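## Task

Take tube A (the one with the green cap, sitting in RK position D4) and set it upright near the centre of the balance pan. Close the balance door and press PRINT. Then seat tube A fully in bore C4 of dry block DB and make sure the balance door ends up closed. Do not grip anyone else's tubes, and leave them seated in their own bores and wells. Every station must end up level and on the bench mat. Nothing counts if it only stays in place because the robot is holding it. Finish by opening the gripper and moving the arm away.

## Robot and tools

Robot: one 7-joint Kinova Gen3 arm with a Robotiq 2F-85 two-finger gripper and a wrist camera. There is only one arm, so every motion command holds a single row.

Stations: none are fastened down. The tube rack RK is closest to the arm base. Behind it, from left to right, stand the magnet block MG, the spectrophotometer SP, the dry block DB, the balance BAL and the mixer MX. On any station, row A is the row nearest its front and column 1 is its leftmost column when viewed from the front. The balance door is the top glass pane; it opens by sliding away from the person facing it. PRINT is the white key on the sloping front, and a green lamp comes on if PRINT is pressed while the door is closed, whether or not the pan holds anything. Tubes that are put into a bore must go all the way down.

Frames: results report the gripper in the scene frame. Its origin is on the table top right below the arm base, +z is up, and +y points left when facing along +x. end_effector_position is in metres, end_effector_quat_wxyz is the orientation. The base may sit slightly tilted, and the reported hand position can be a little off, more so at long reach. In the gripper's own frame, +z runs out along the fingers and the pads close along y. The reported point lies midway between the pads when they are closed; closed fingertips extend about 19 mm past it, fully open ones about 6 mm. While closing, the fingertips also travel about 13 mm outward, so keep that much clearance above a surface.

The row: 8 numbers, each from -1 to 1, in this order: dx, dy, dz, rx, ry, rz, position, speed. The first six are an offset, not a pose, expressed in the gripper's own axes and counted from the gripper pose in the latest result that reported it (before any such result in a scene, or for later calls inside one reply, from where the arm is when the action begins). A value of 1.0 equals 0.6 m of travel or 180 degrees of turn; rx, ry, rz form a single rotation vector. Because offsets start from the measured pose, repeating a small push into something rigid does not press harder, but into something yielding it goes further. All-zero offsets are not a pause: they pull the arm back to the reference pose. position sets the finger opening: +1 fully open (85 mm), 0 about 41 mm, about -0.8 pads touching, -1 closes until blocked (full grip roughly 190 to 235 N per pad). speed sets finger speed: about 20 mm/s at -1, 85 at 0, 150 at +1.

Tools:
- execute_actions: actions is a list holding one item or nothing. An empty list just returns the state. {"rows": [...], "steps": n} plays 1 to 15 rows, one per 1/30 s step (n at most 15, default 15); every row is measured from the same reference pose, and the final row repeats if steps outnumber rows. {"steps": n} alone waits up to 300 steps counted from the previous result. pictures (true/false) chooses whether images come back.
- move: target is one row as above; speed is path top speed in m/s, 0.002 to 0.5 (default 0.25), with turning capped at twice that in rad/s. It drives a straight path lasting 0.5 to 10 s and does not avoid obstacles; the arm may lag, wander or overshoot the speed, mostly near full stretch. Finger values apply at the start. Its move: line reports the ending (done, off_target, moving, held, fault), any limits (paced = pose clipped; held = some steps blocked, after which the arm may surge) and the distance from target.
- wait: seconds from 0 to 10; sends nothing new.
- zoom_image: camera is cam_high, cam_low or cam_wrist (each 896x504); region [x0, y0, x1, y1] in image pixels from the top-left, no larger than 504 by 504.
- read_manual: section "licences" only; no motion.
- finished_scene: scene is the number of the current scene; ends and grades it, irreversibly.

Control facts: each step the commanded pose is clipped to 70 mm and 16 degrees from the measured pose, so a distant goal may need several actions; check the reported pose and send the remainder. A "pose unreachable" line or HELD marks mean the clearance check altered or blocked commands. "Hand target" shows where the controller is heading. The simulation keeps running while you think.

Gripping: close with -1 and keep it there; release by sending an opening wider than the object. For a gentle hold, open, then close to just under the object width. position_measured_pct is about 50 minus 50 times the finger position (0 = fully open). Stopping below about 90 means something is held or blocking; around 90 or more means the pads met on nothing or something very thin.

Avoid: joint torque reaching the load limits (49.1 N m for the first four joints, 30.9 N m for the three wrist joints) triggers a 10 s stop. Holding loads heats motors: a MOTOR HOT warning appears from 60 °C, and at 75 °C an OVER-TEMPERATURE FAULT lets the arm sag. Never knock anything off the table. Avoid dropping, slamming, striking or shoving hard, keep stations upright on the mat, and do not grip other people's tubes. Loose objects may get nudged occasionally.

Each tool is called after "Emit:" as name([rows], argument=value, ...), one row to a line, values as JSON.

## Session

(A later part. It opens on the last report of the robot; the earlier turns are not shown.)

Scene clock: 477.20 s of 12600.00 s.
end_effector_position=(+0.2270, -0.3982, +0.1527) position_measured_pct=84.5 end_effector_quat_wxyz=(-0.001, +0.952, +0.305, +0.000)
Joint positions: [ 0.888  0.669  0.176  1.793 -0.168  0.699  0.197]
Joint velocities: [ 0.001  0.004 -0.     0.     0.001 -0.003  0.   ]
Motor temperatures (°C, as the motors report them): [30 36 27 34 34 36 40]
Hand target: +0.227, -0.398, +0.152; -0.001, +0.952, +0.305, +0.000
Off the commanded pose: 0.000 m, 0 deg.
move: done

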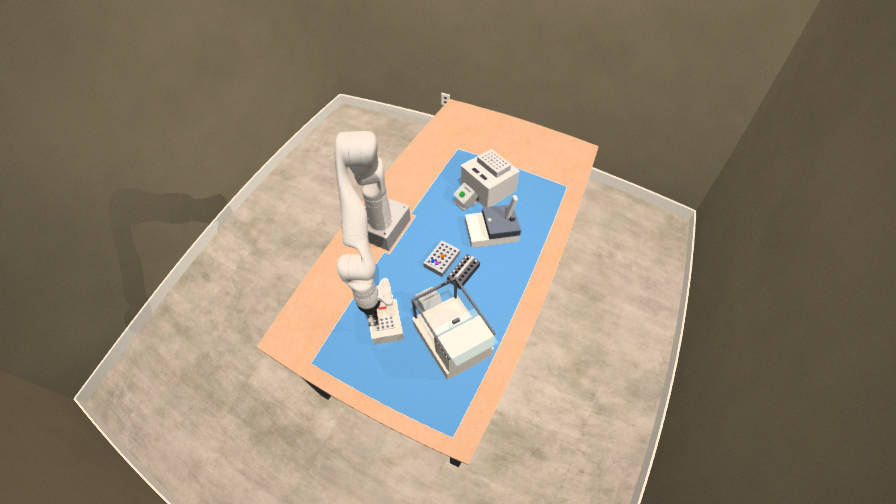

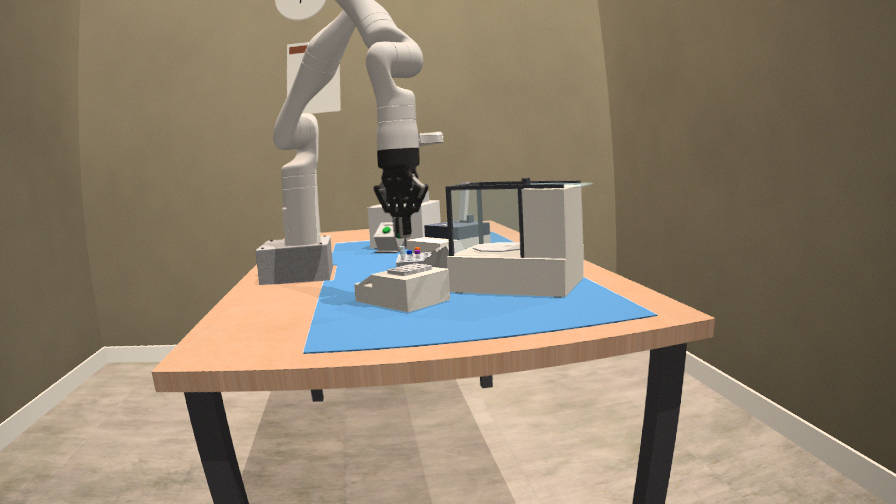

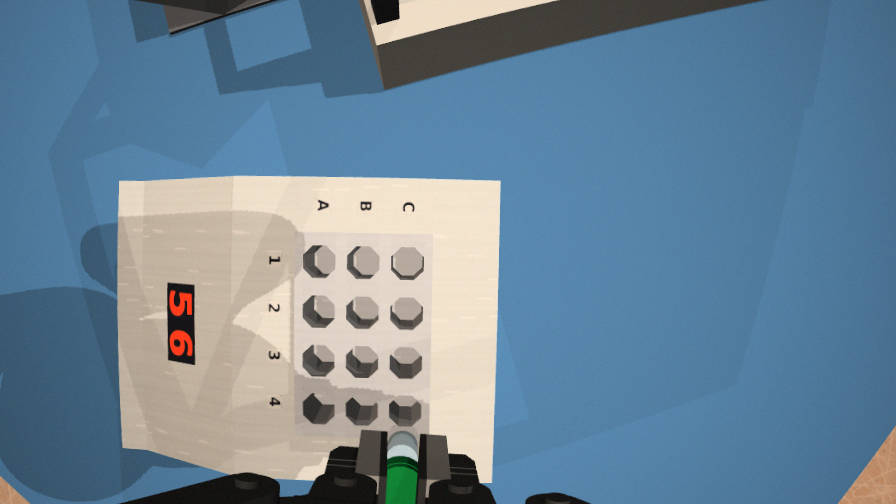

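Emit:
move(target=[0.0025,0,0.03,0,0,0,-1,0], speed=0.02)

Emit:
move(target=[0,0,0.025,0,0,0,-1,0], speed=0.008)

Scene clock: 484.47 s of 12600.00 s.
end_effector_position=(+0.2283, -0.3974, +0.1349) position_measured_pct=84.5 end_effector_quat_wxyz=(-0.001, +0.952, +0.305, +0.000)
Joint positions: [ 0.891  0.703  0.167  1.804 -0.176  0.653  0.201]
Joint velocities: [ 0.     0.003 -0.001  0.     0.    -0.002  0.   ]
Motor temperatures (°C, as the motors report them): [30 36 27 34 34 36 40]
Hand target: +0.228, -0.397, +0.135; -0.001, +0.952, +0.305, +0.000
Off the commanded pose: 0.000 m, 0 deg.
move: done

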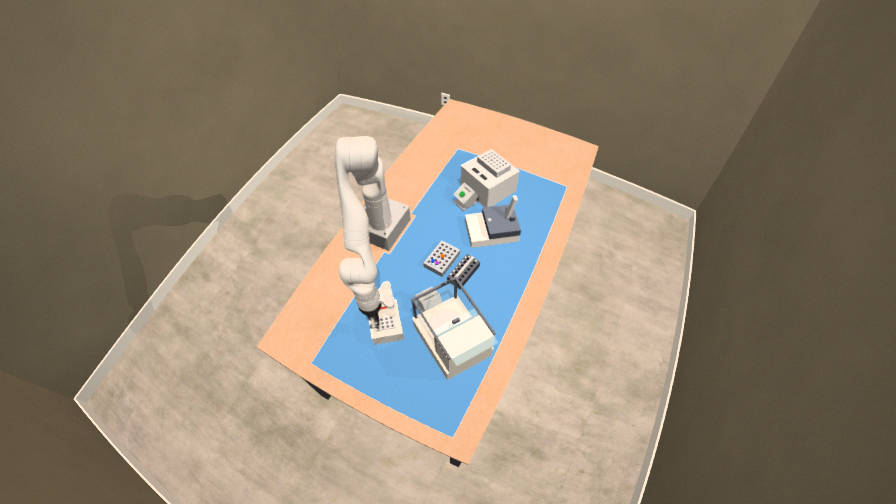

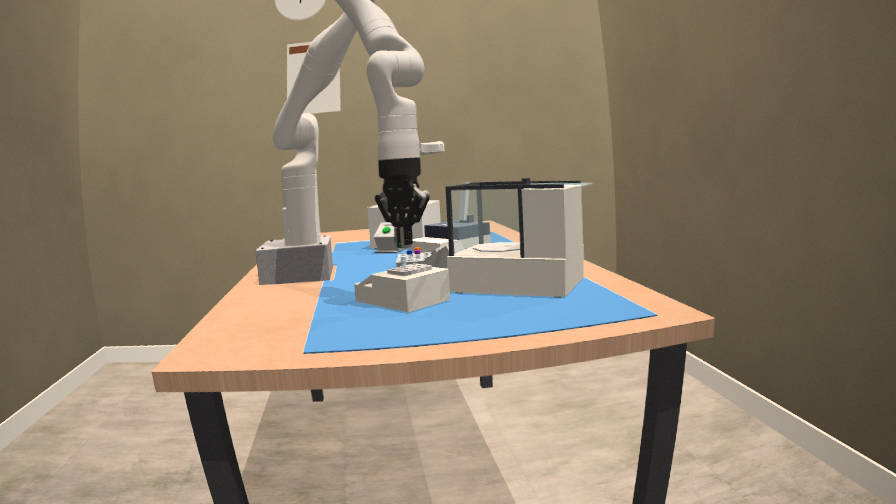

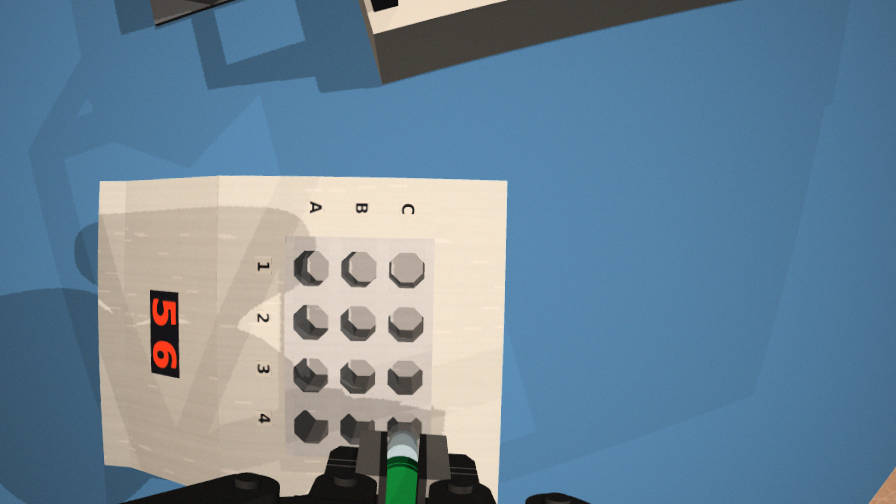

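Scene clock: 486.57 s of 12600.00 s.
end_effector_position=(+0.2291, -0.3973, +0.1202) position_measured_pct=84.5 end_effector_quat_wxyz=(-0.001, +0.952, +0.305, +0.001)
Joint positions: [ 0.895  0.731  0.159  1.811 -0.183  0.616  0.206]
Joint velocities: [ 0.     0.002  0.     0.    -0.    -0.003  0.001]
Motor temperatures (°C, as the motors report them): [30 36 27 34 34 36 40]
Hand target: +0.228, -0.397, +0.120; -0.001, +0.952, +0.305, +0.000
Off the commanded pose: 0.001 m, 0 deg.
move: done

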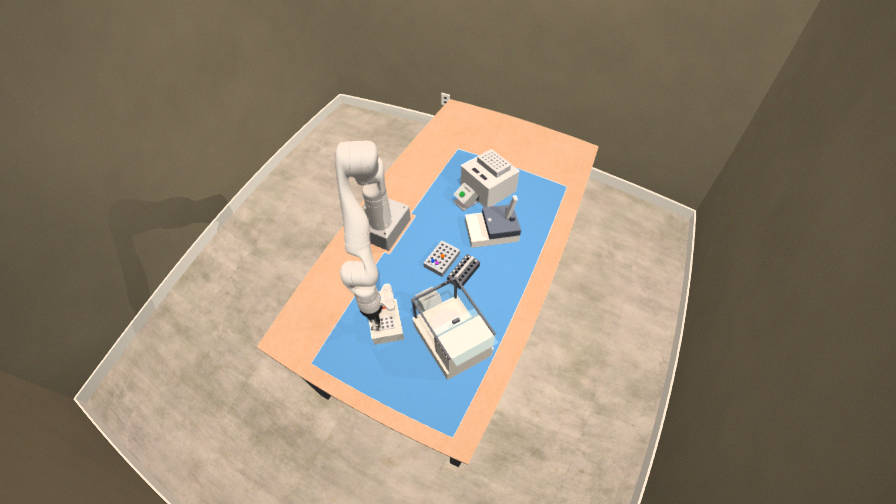

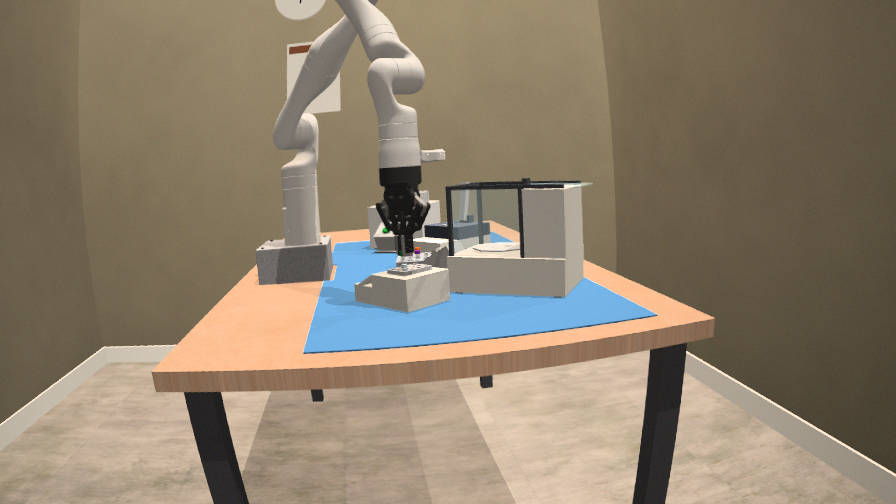

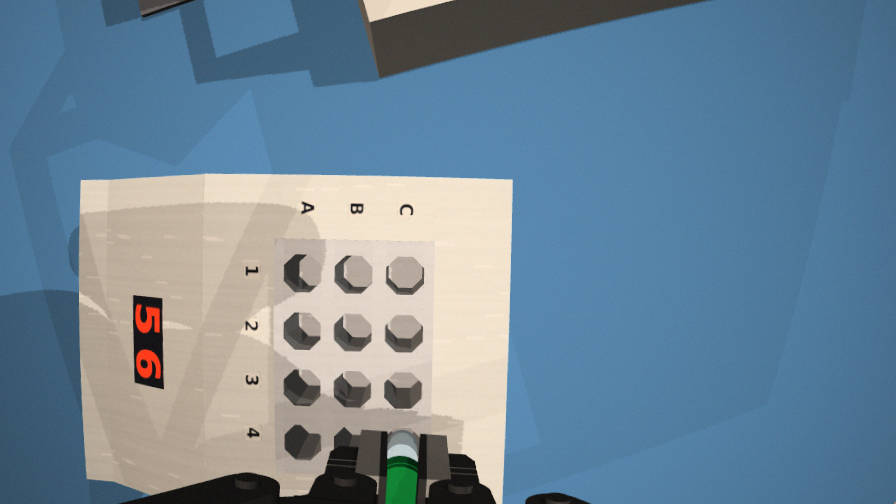

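It entered (guided 1 mm sideways). Continue.

Emit:
move(target=[0,0,0.028,0,0,0,-1,0], speed=0.008)

Emit:
move(target=[0,0,0,0,0,0,-0.2,0])

Emit:
move(target=[0,0,-0.05,0,0,0,-0.2,0], speed=0.05)

Scene clock: 493.73 s of 12600.00 s.
end_effector_position=(+0.2295, -0.3972, +0.1036) position_measured_pct=84.5 end_effector_quat_wxyz=(-0.001, +0.952, +0.305, +0.001)
Joint positions: [ 0.901  0.765  0.149  1.817 -0.191  0.576  0.212]
Joint velocities: [ 0.     0.002  0.001 -0.002 -0.001 -0.003  0.001]
Motor temperatures (°C, as the motors report them): [30 36 27 34 34 36 40]
Hand target: +0.229, -0.397, +0.103; -0.001, +0.952, +0.305, +0.001
Off the commanded pose: 0.000 m, 0 deg.
move: done

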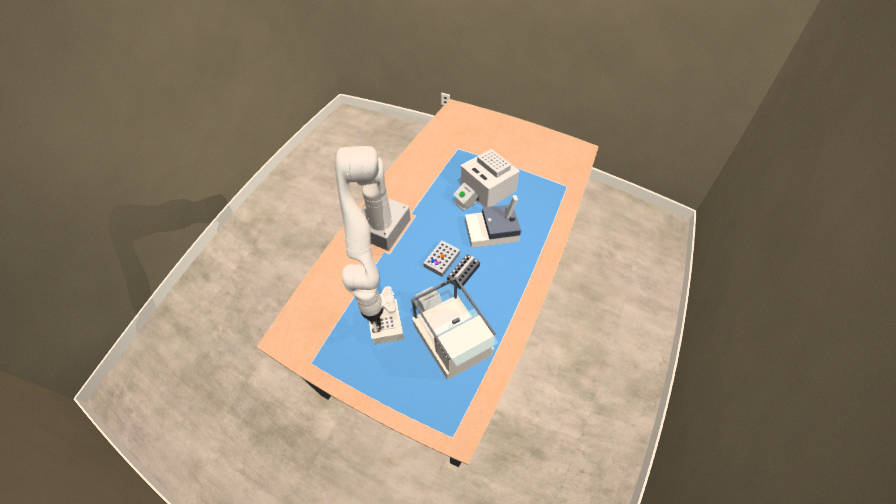

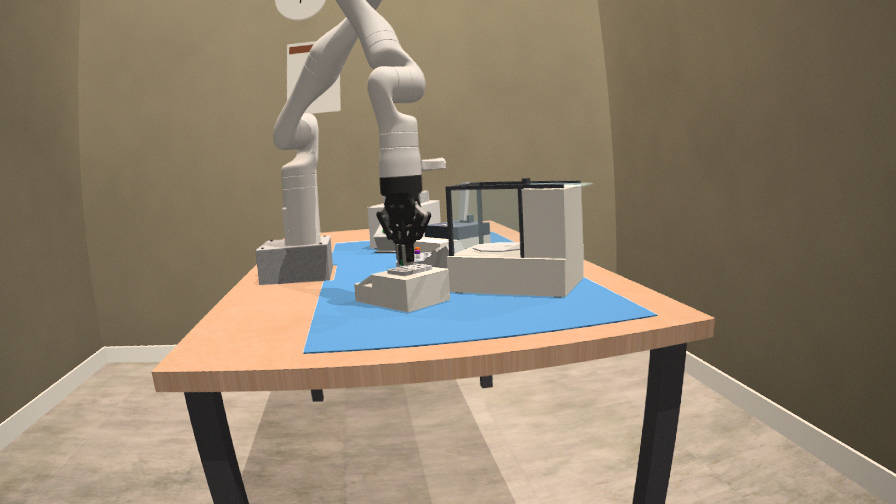

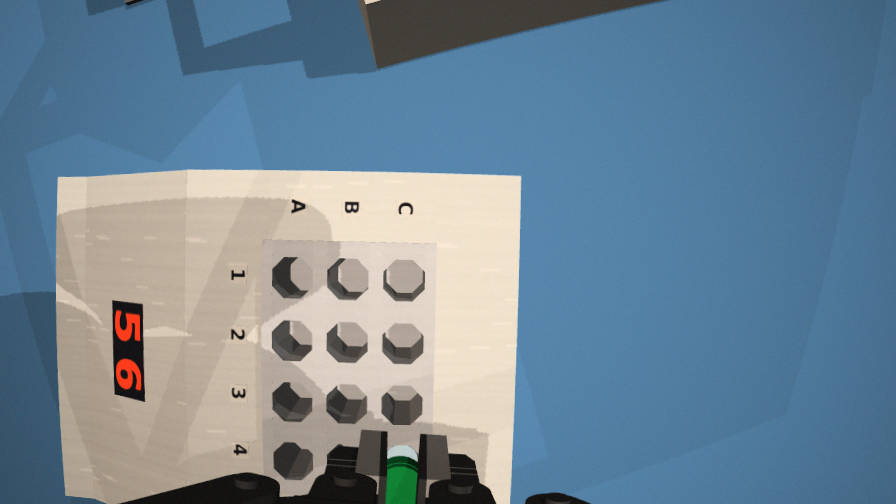

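Scene clock: 494.37 s of 12600.00 s.
end_effector_position=(+0.2295, -0.3972, +0.1036) position_measured_pct=59.9 end_effector_quat_wxyz=(-0.001, +0.952, +0.305, +0.001)
Joint positions: [ 0.901  0.765  0.149  1.817 -0.191  0.576  0.212]
Joint velocities: [ 0.     0.     0.001  0.001 -0.     0.001  0.   ]
Motor temperatures (°C, as the motors report them): [30 36 27 34 34 36 40]
Hand target: +0.229, -0.397, +0.104; -0.001, +0.952, +0.305, +0.001
Off the commanded pose: 0.000 m, 0 deg.
move: done

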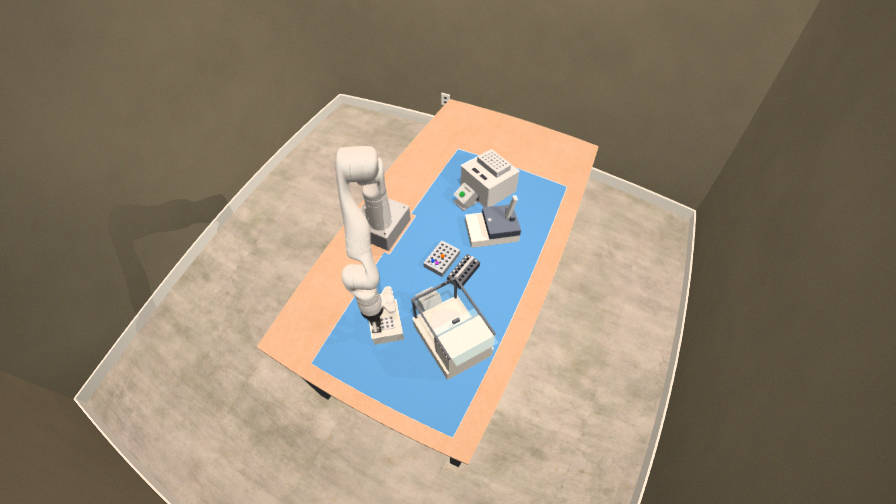

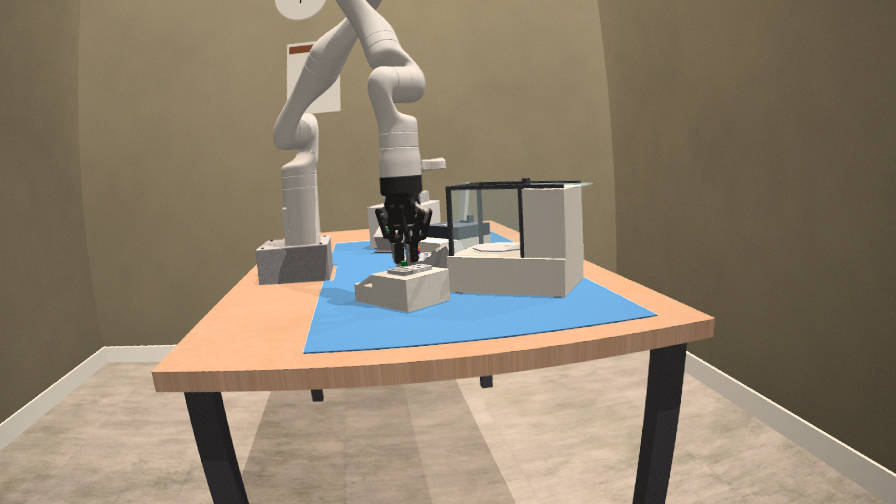

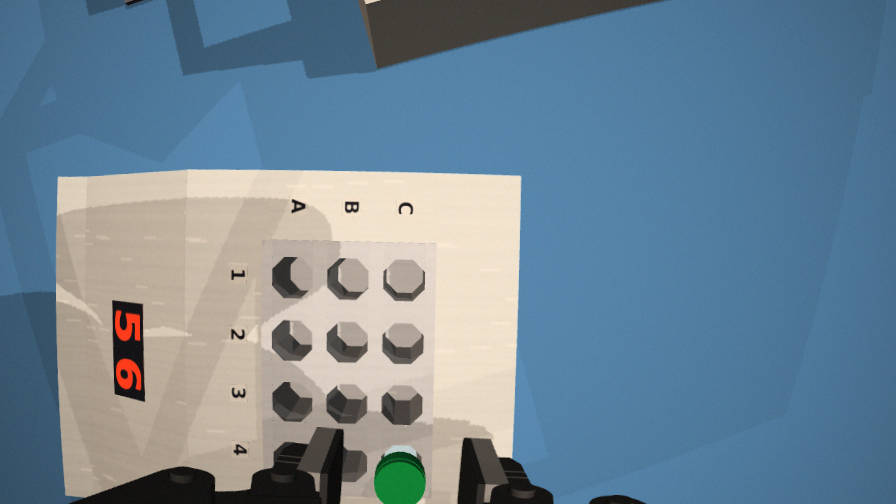

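Scene clock: 495.30 s of 12600.00 s.
end_effector_position=(+0.2294, -0.3972, +0.1333) position_measured_pct=59.9 end_effector_quat_wxyz=(-0.001, +0.952, +0.305, +0.001)
Joint positions: [ 0.89   0.706  0.166  1.805 -0.178  0.649  0.202]
Joint velocities: [-0.001 -0.004 -0.    -0.002 -0.001  0.002 -0.   ]
Motor temperatures (°C, as the motors report them): [30 36 27 34 34 36 40]
Hand target: +0.229, -0.397, +0.134; -0.001, +0.952, +0.305, +0.001
Off the commanded pose: 0.000 m, 0 deg.
move: done

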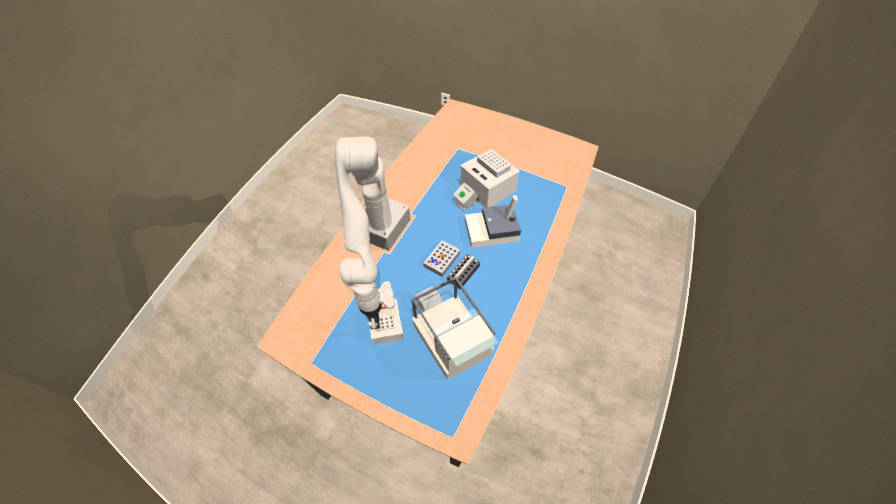

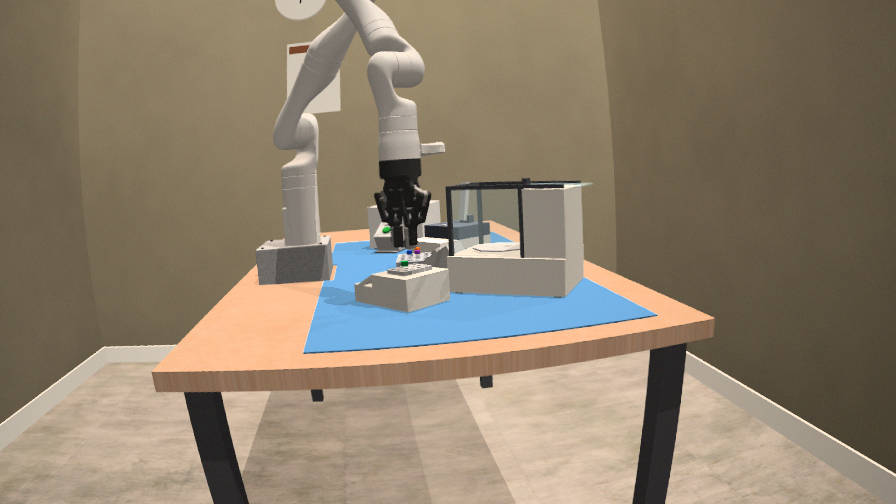

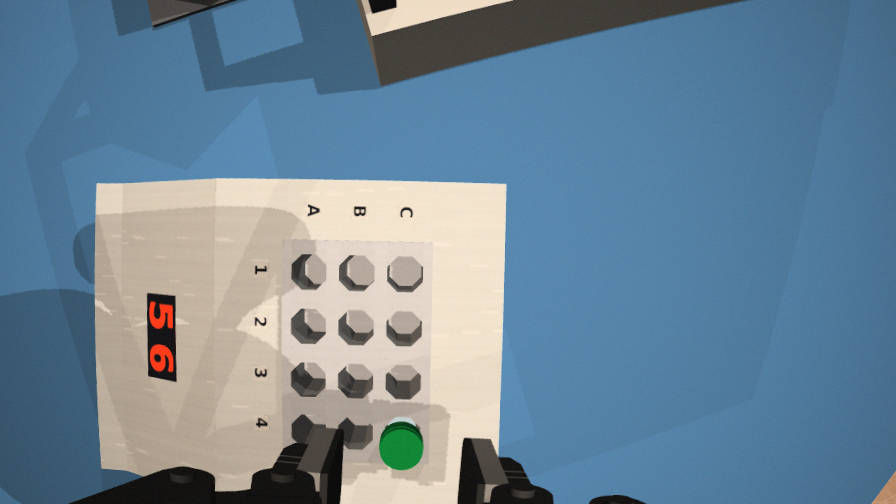

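Close fingers and push down.

Emit:
move(target=[0,0,0,0,0,0,-1,0])

Emit:
move(target=[0,0,0.047,0,0,0,-1,0], speed=0.01)

Scene clock: 499.13 s of 12600.00 s.
end_effector_position=(+0.2294, -0.3972, +0.1333) position_measured_pct=91.7 end_effector_quat_wxyz=(-0.001, +0.952, +0.305, +0.001)
Joint positions: [ 0.89   0.706  0.166  1.805 -0.178  0.649  0.202]
Joint velocities: [0.    0.    0.002 0.003 0.    0.001 0.   ]
Motor temperatures (°C, as the motors report them): [30 36 27 34 34 36 40]
Hand target: +0.229, -0.397, +0.133; -0.001, +0.952, +0.305, +0.001
Off the commanded pose: 0.000 m, 0 deg.
move: done

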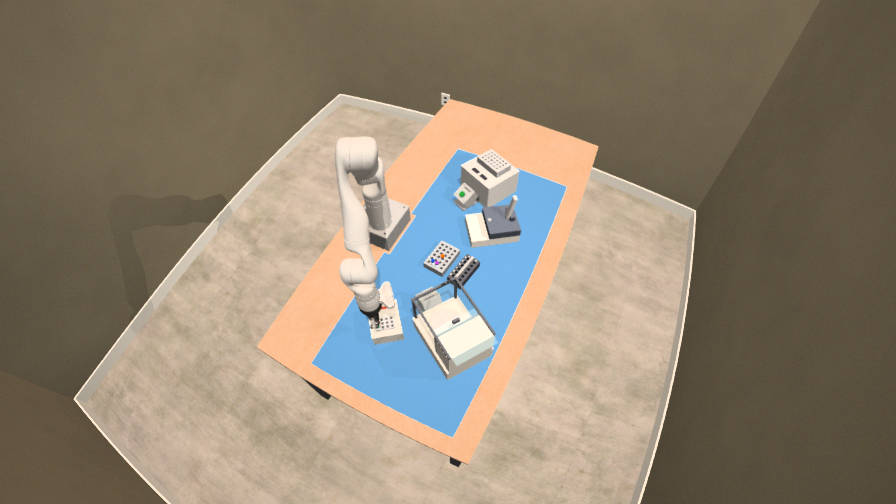

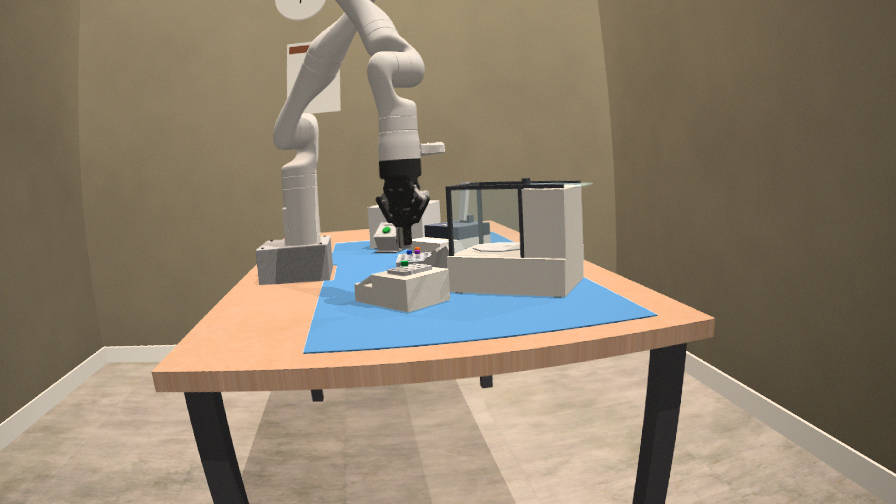

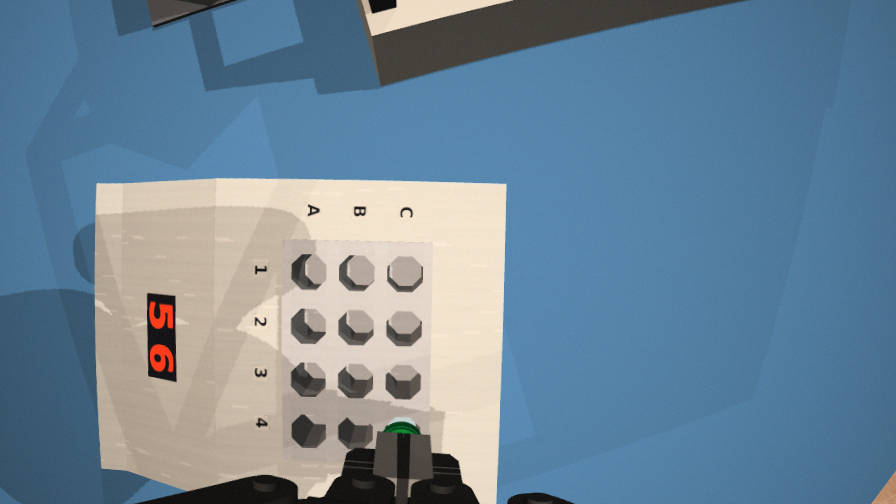

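Scene clock: 502.17 s of 12600.00 s.
end_effector_position=(+0.2300, -0.3984, +0.1092) position_measured_pct=91.7 end_effector_quat_wxyz=(+0.002, +0.952, +0.305, +0.002)
Joint positions: [ 0.901  0.753  0.151  1.816 -0.189  0.584  0.212]
Joint velocities: [ 0.001 -0.    -0.     0.001 -0.001 -0.001  0.   ]
Motor temperatures (°C, as the motors report them): [30 36 27 34 34 36 40]
Hand target: +0.229, -0.397, +0.105; -0.001, +0.952, +0.305, +0.001
Off the commanded pose: 0.004 m, 0 deg.
move: off_target

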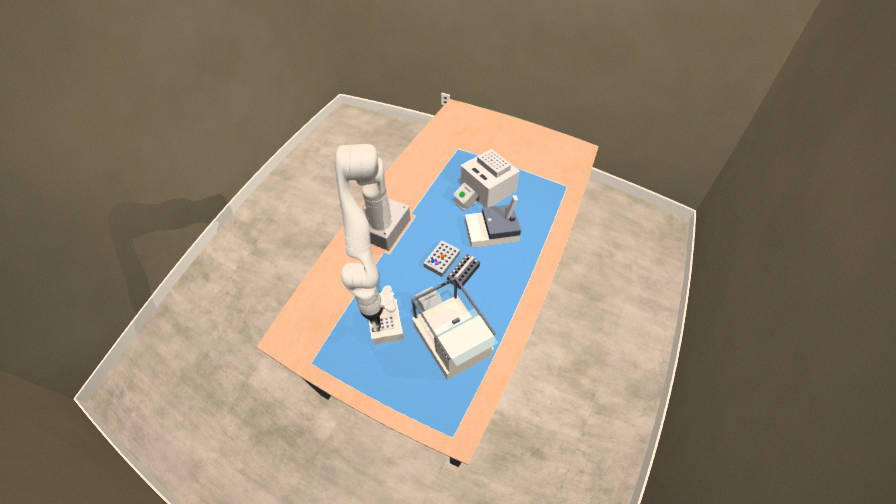

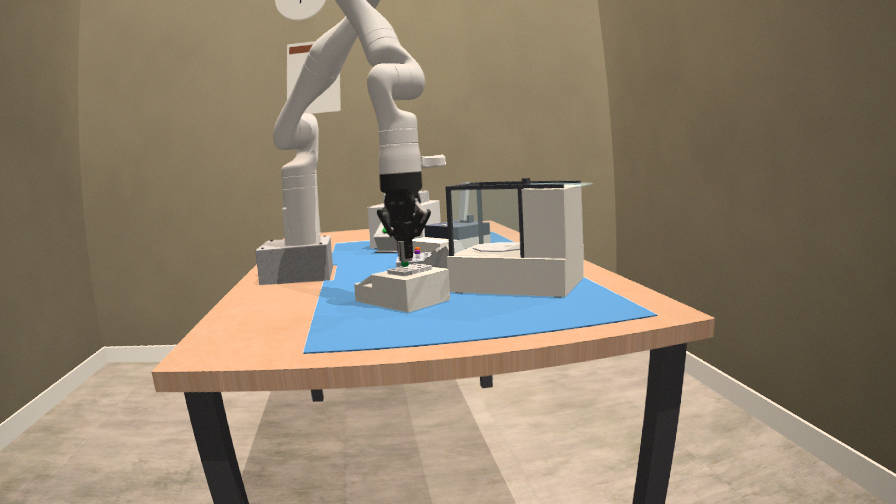

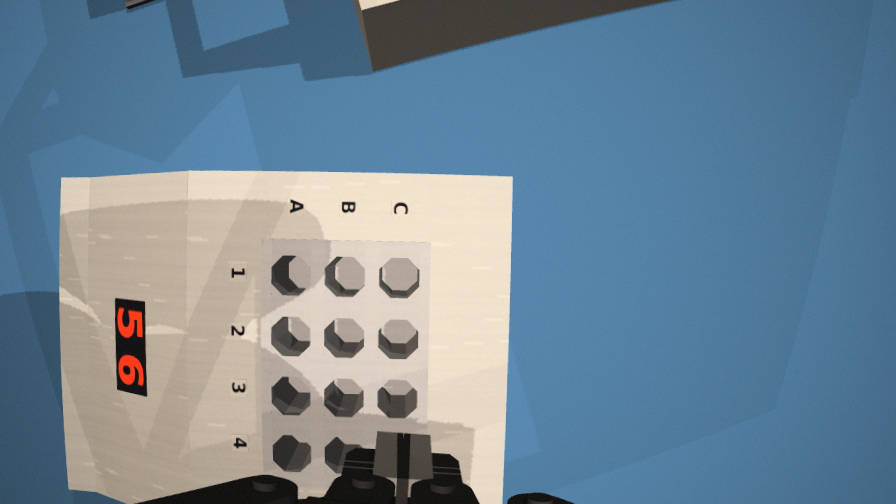

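Emit:
move(target=[0,0,-0.318,0,0,0,-1,0], speed=0.15)

Emit:
move(target=[0.4355,0.1767,0,0,0,0.397,-1,0], speed=0.2)

Scene clock: 508.70 s of 12600.00 s.
end_effector_position=(+0.2290, -0.3975, +0.2996) position_measured_pct=91.7 end_effector_quat_wxyz=(+0.002, +0.952, +0.305, +0.002)
Joint positions: [ 0.848  0.445  0.224  1.615 -0.109  1.092  0.144]
Joint velocities: [-0.001 -0.002 -0.002 -0.002  0.001  0.002 -0.001]
Motor temperatures (°C, as the motors report them): [30 36 27 34 34 36 40]
Hand target: +0.229, -0.397, +0.300; +0.002, +0.952, +0.305, +0.002
Off the commanded pose: 0.001 m, 0 deg.
move: done

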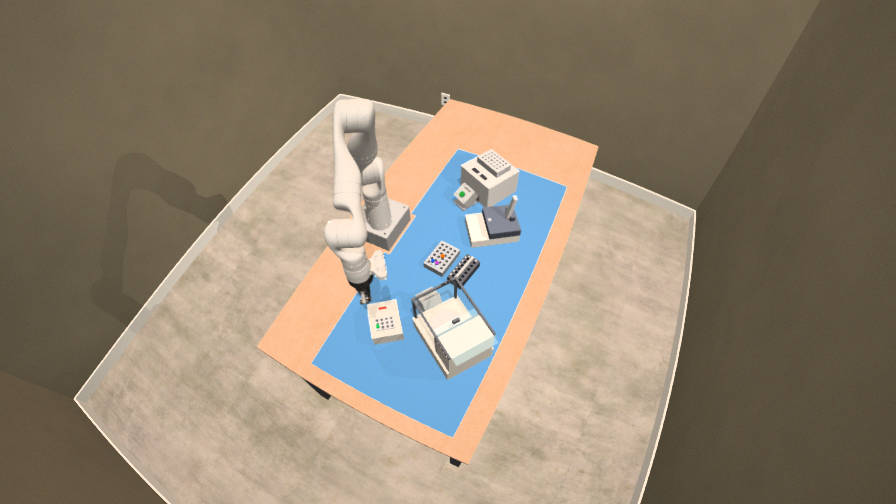

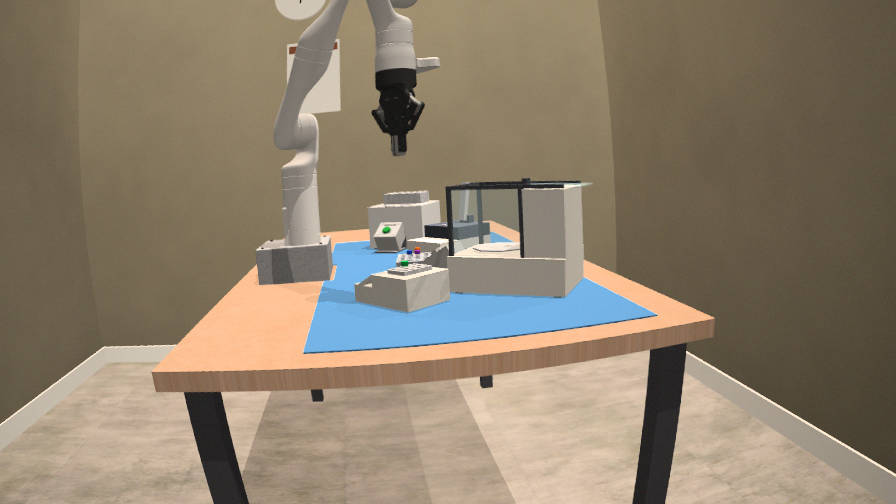

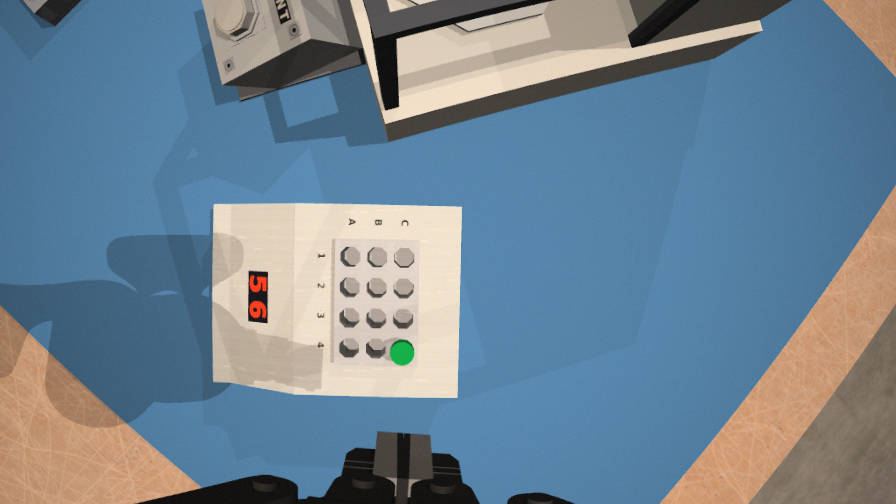

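Scene clock: 512.23 s of 12600.00 s.
end_effector_position=(+0.5027, -0.3315, +0.3013) position_measured_pct=91.7 end_effector_quat_wxyz=(+0.000, +0.951, -0.308, +0.003)
Joint positions: [ 0.351  0.806  0.462  1.015 -0.334  1.384 -1.459]
Joint velocities: [-0.001  0.009 -0.    -0.007  0.001  0.007 -0.005]
Motor temperatures (°C, as the motors report them): [30 36 27 34 34 36 40]
Hand target: +0.503, -0.331, +0.301; +0.000, +0.951, -0.308, +0.002
Off the commanded pose: 0.001 m, 0 deg.
move: done

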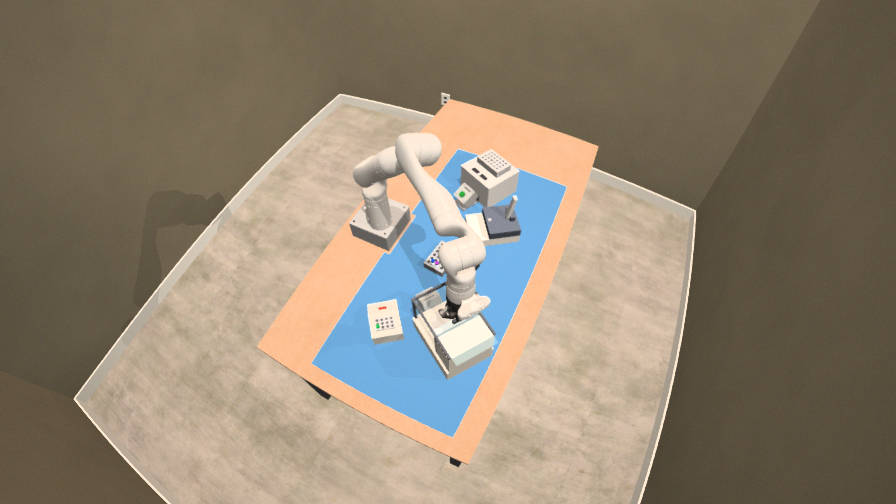

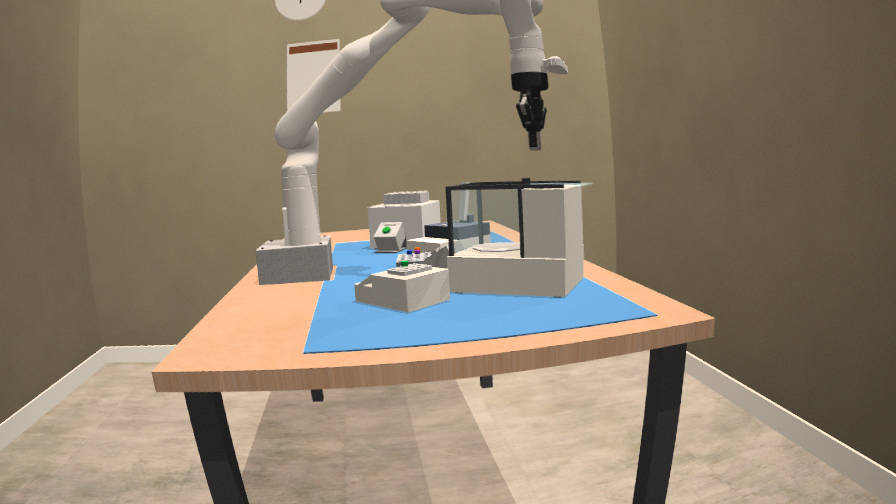

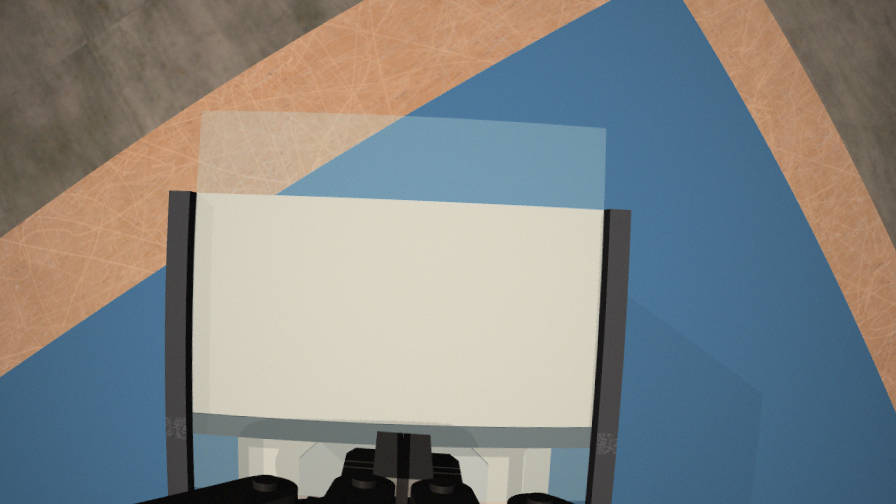

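Emit:
move(target=[0.05,0,0.03,0,0,0,-1,0], speed=0.1)

Scene clock: 533.60 s of 12600.00 s.
end_effector_position=(+0.5272, -0.3489, +0.2840) position_measured_pct=91.7 end_effector_quat_wxyz=(+0.000, +0.951, -0.308, +0.003)
Joint positions: [ 0.385  0.899  0.452  0.879 -0.353  1.422 -1.473]
Joint velocities: [ 0.004  0.009  0.    -0.007 -0.001  0.003 -0.   ]
Motor temperatures (°C, as the motors report them): [30 37 27 34 34 36 40]
Hand target: +0.527, -0.349, +0.284; +0.000, +0.951, -0.308, +0.003
Off the commanded pose: 0.001 m, 0 deg.
move: done

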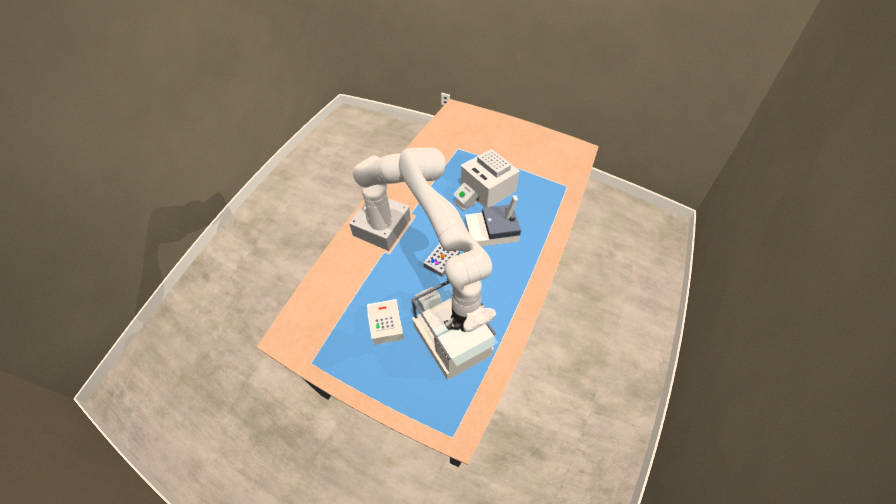

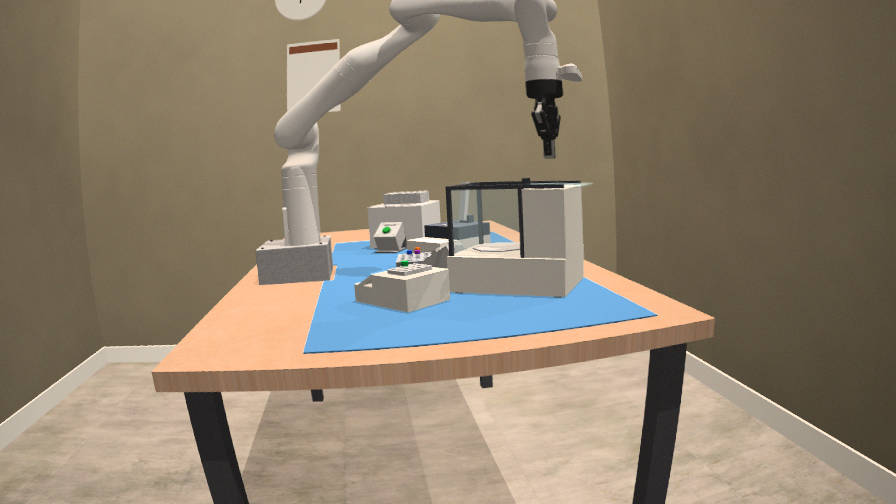

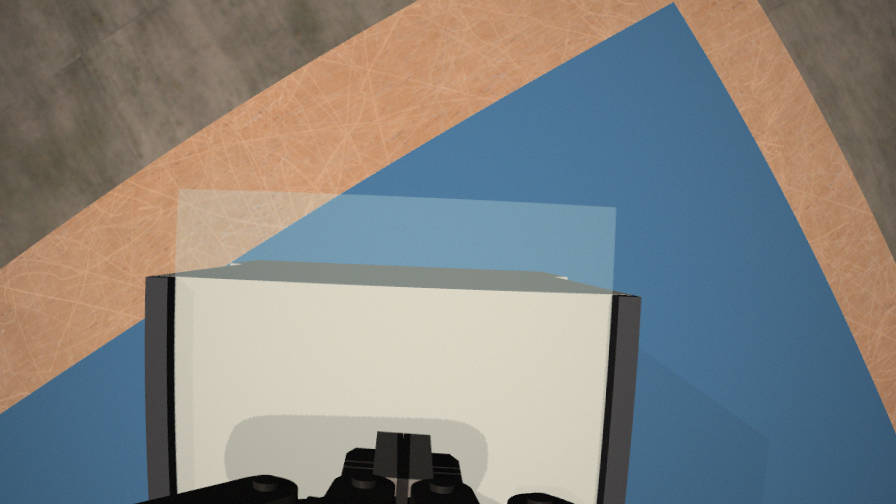

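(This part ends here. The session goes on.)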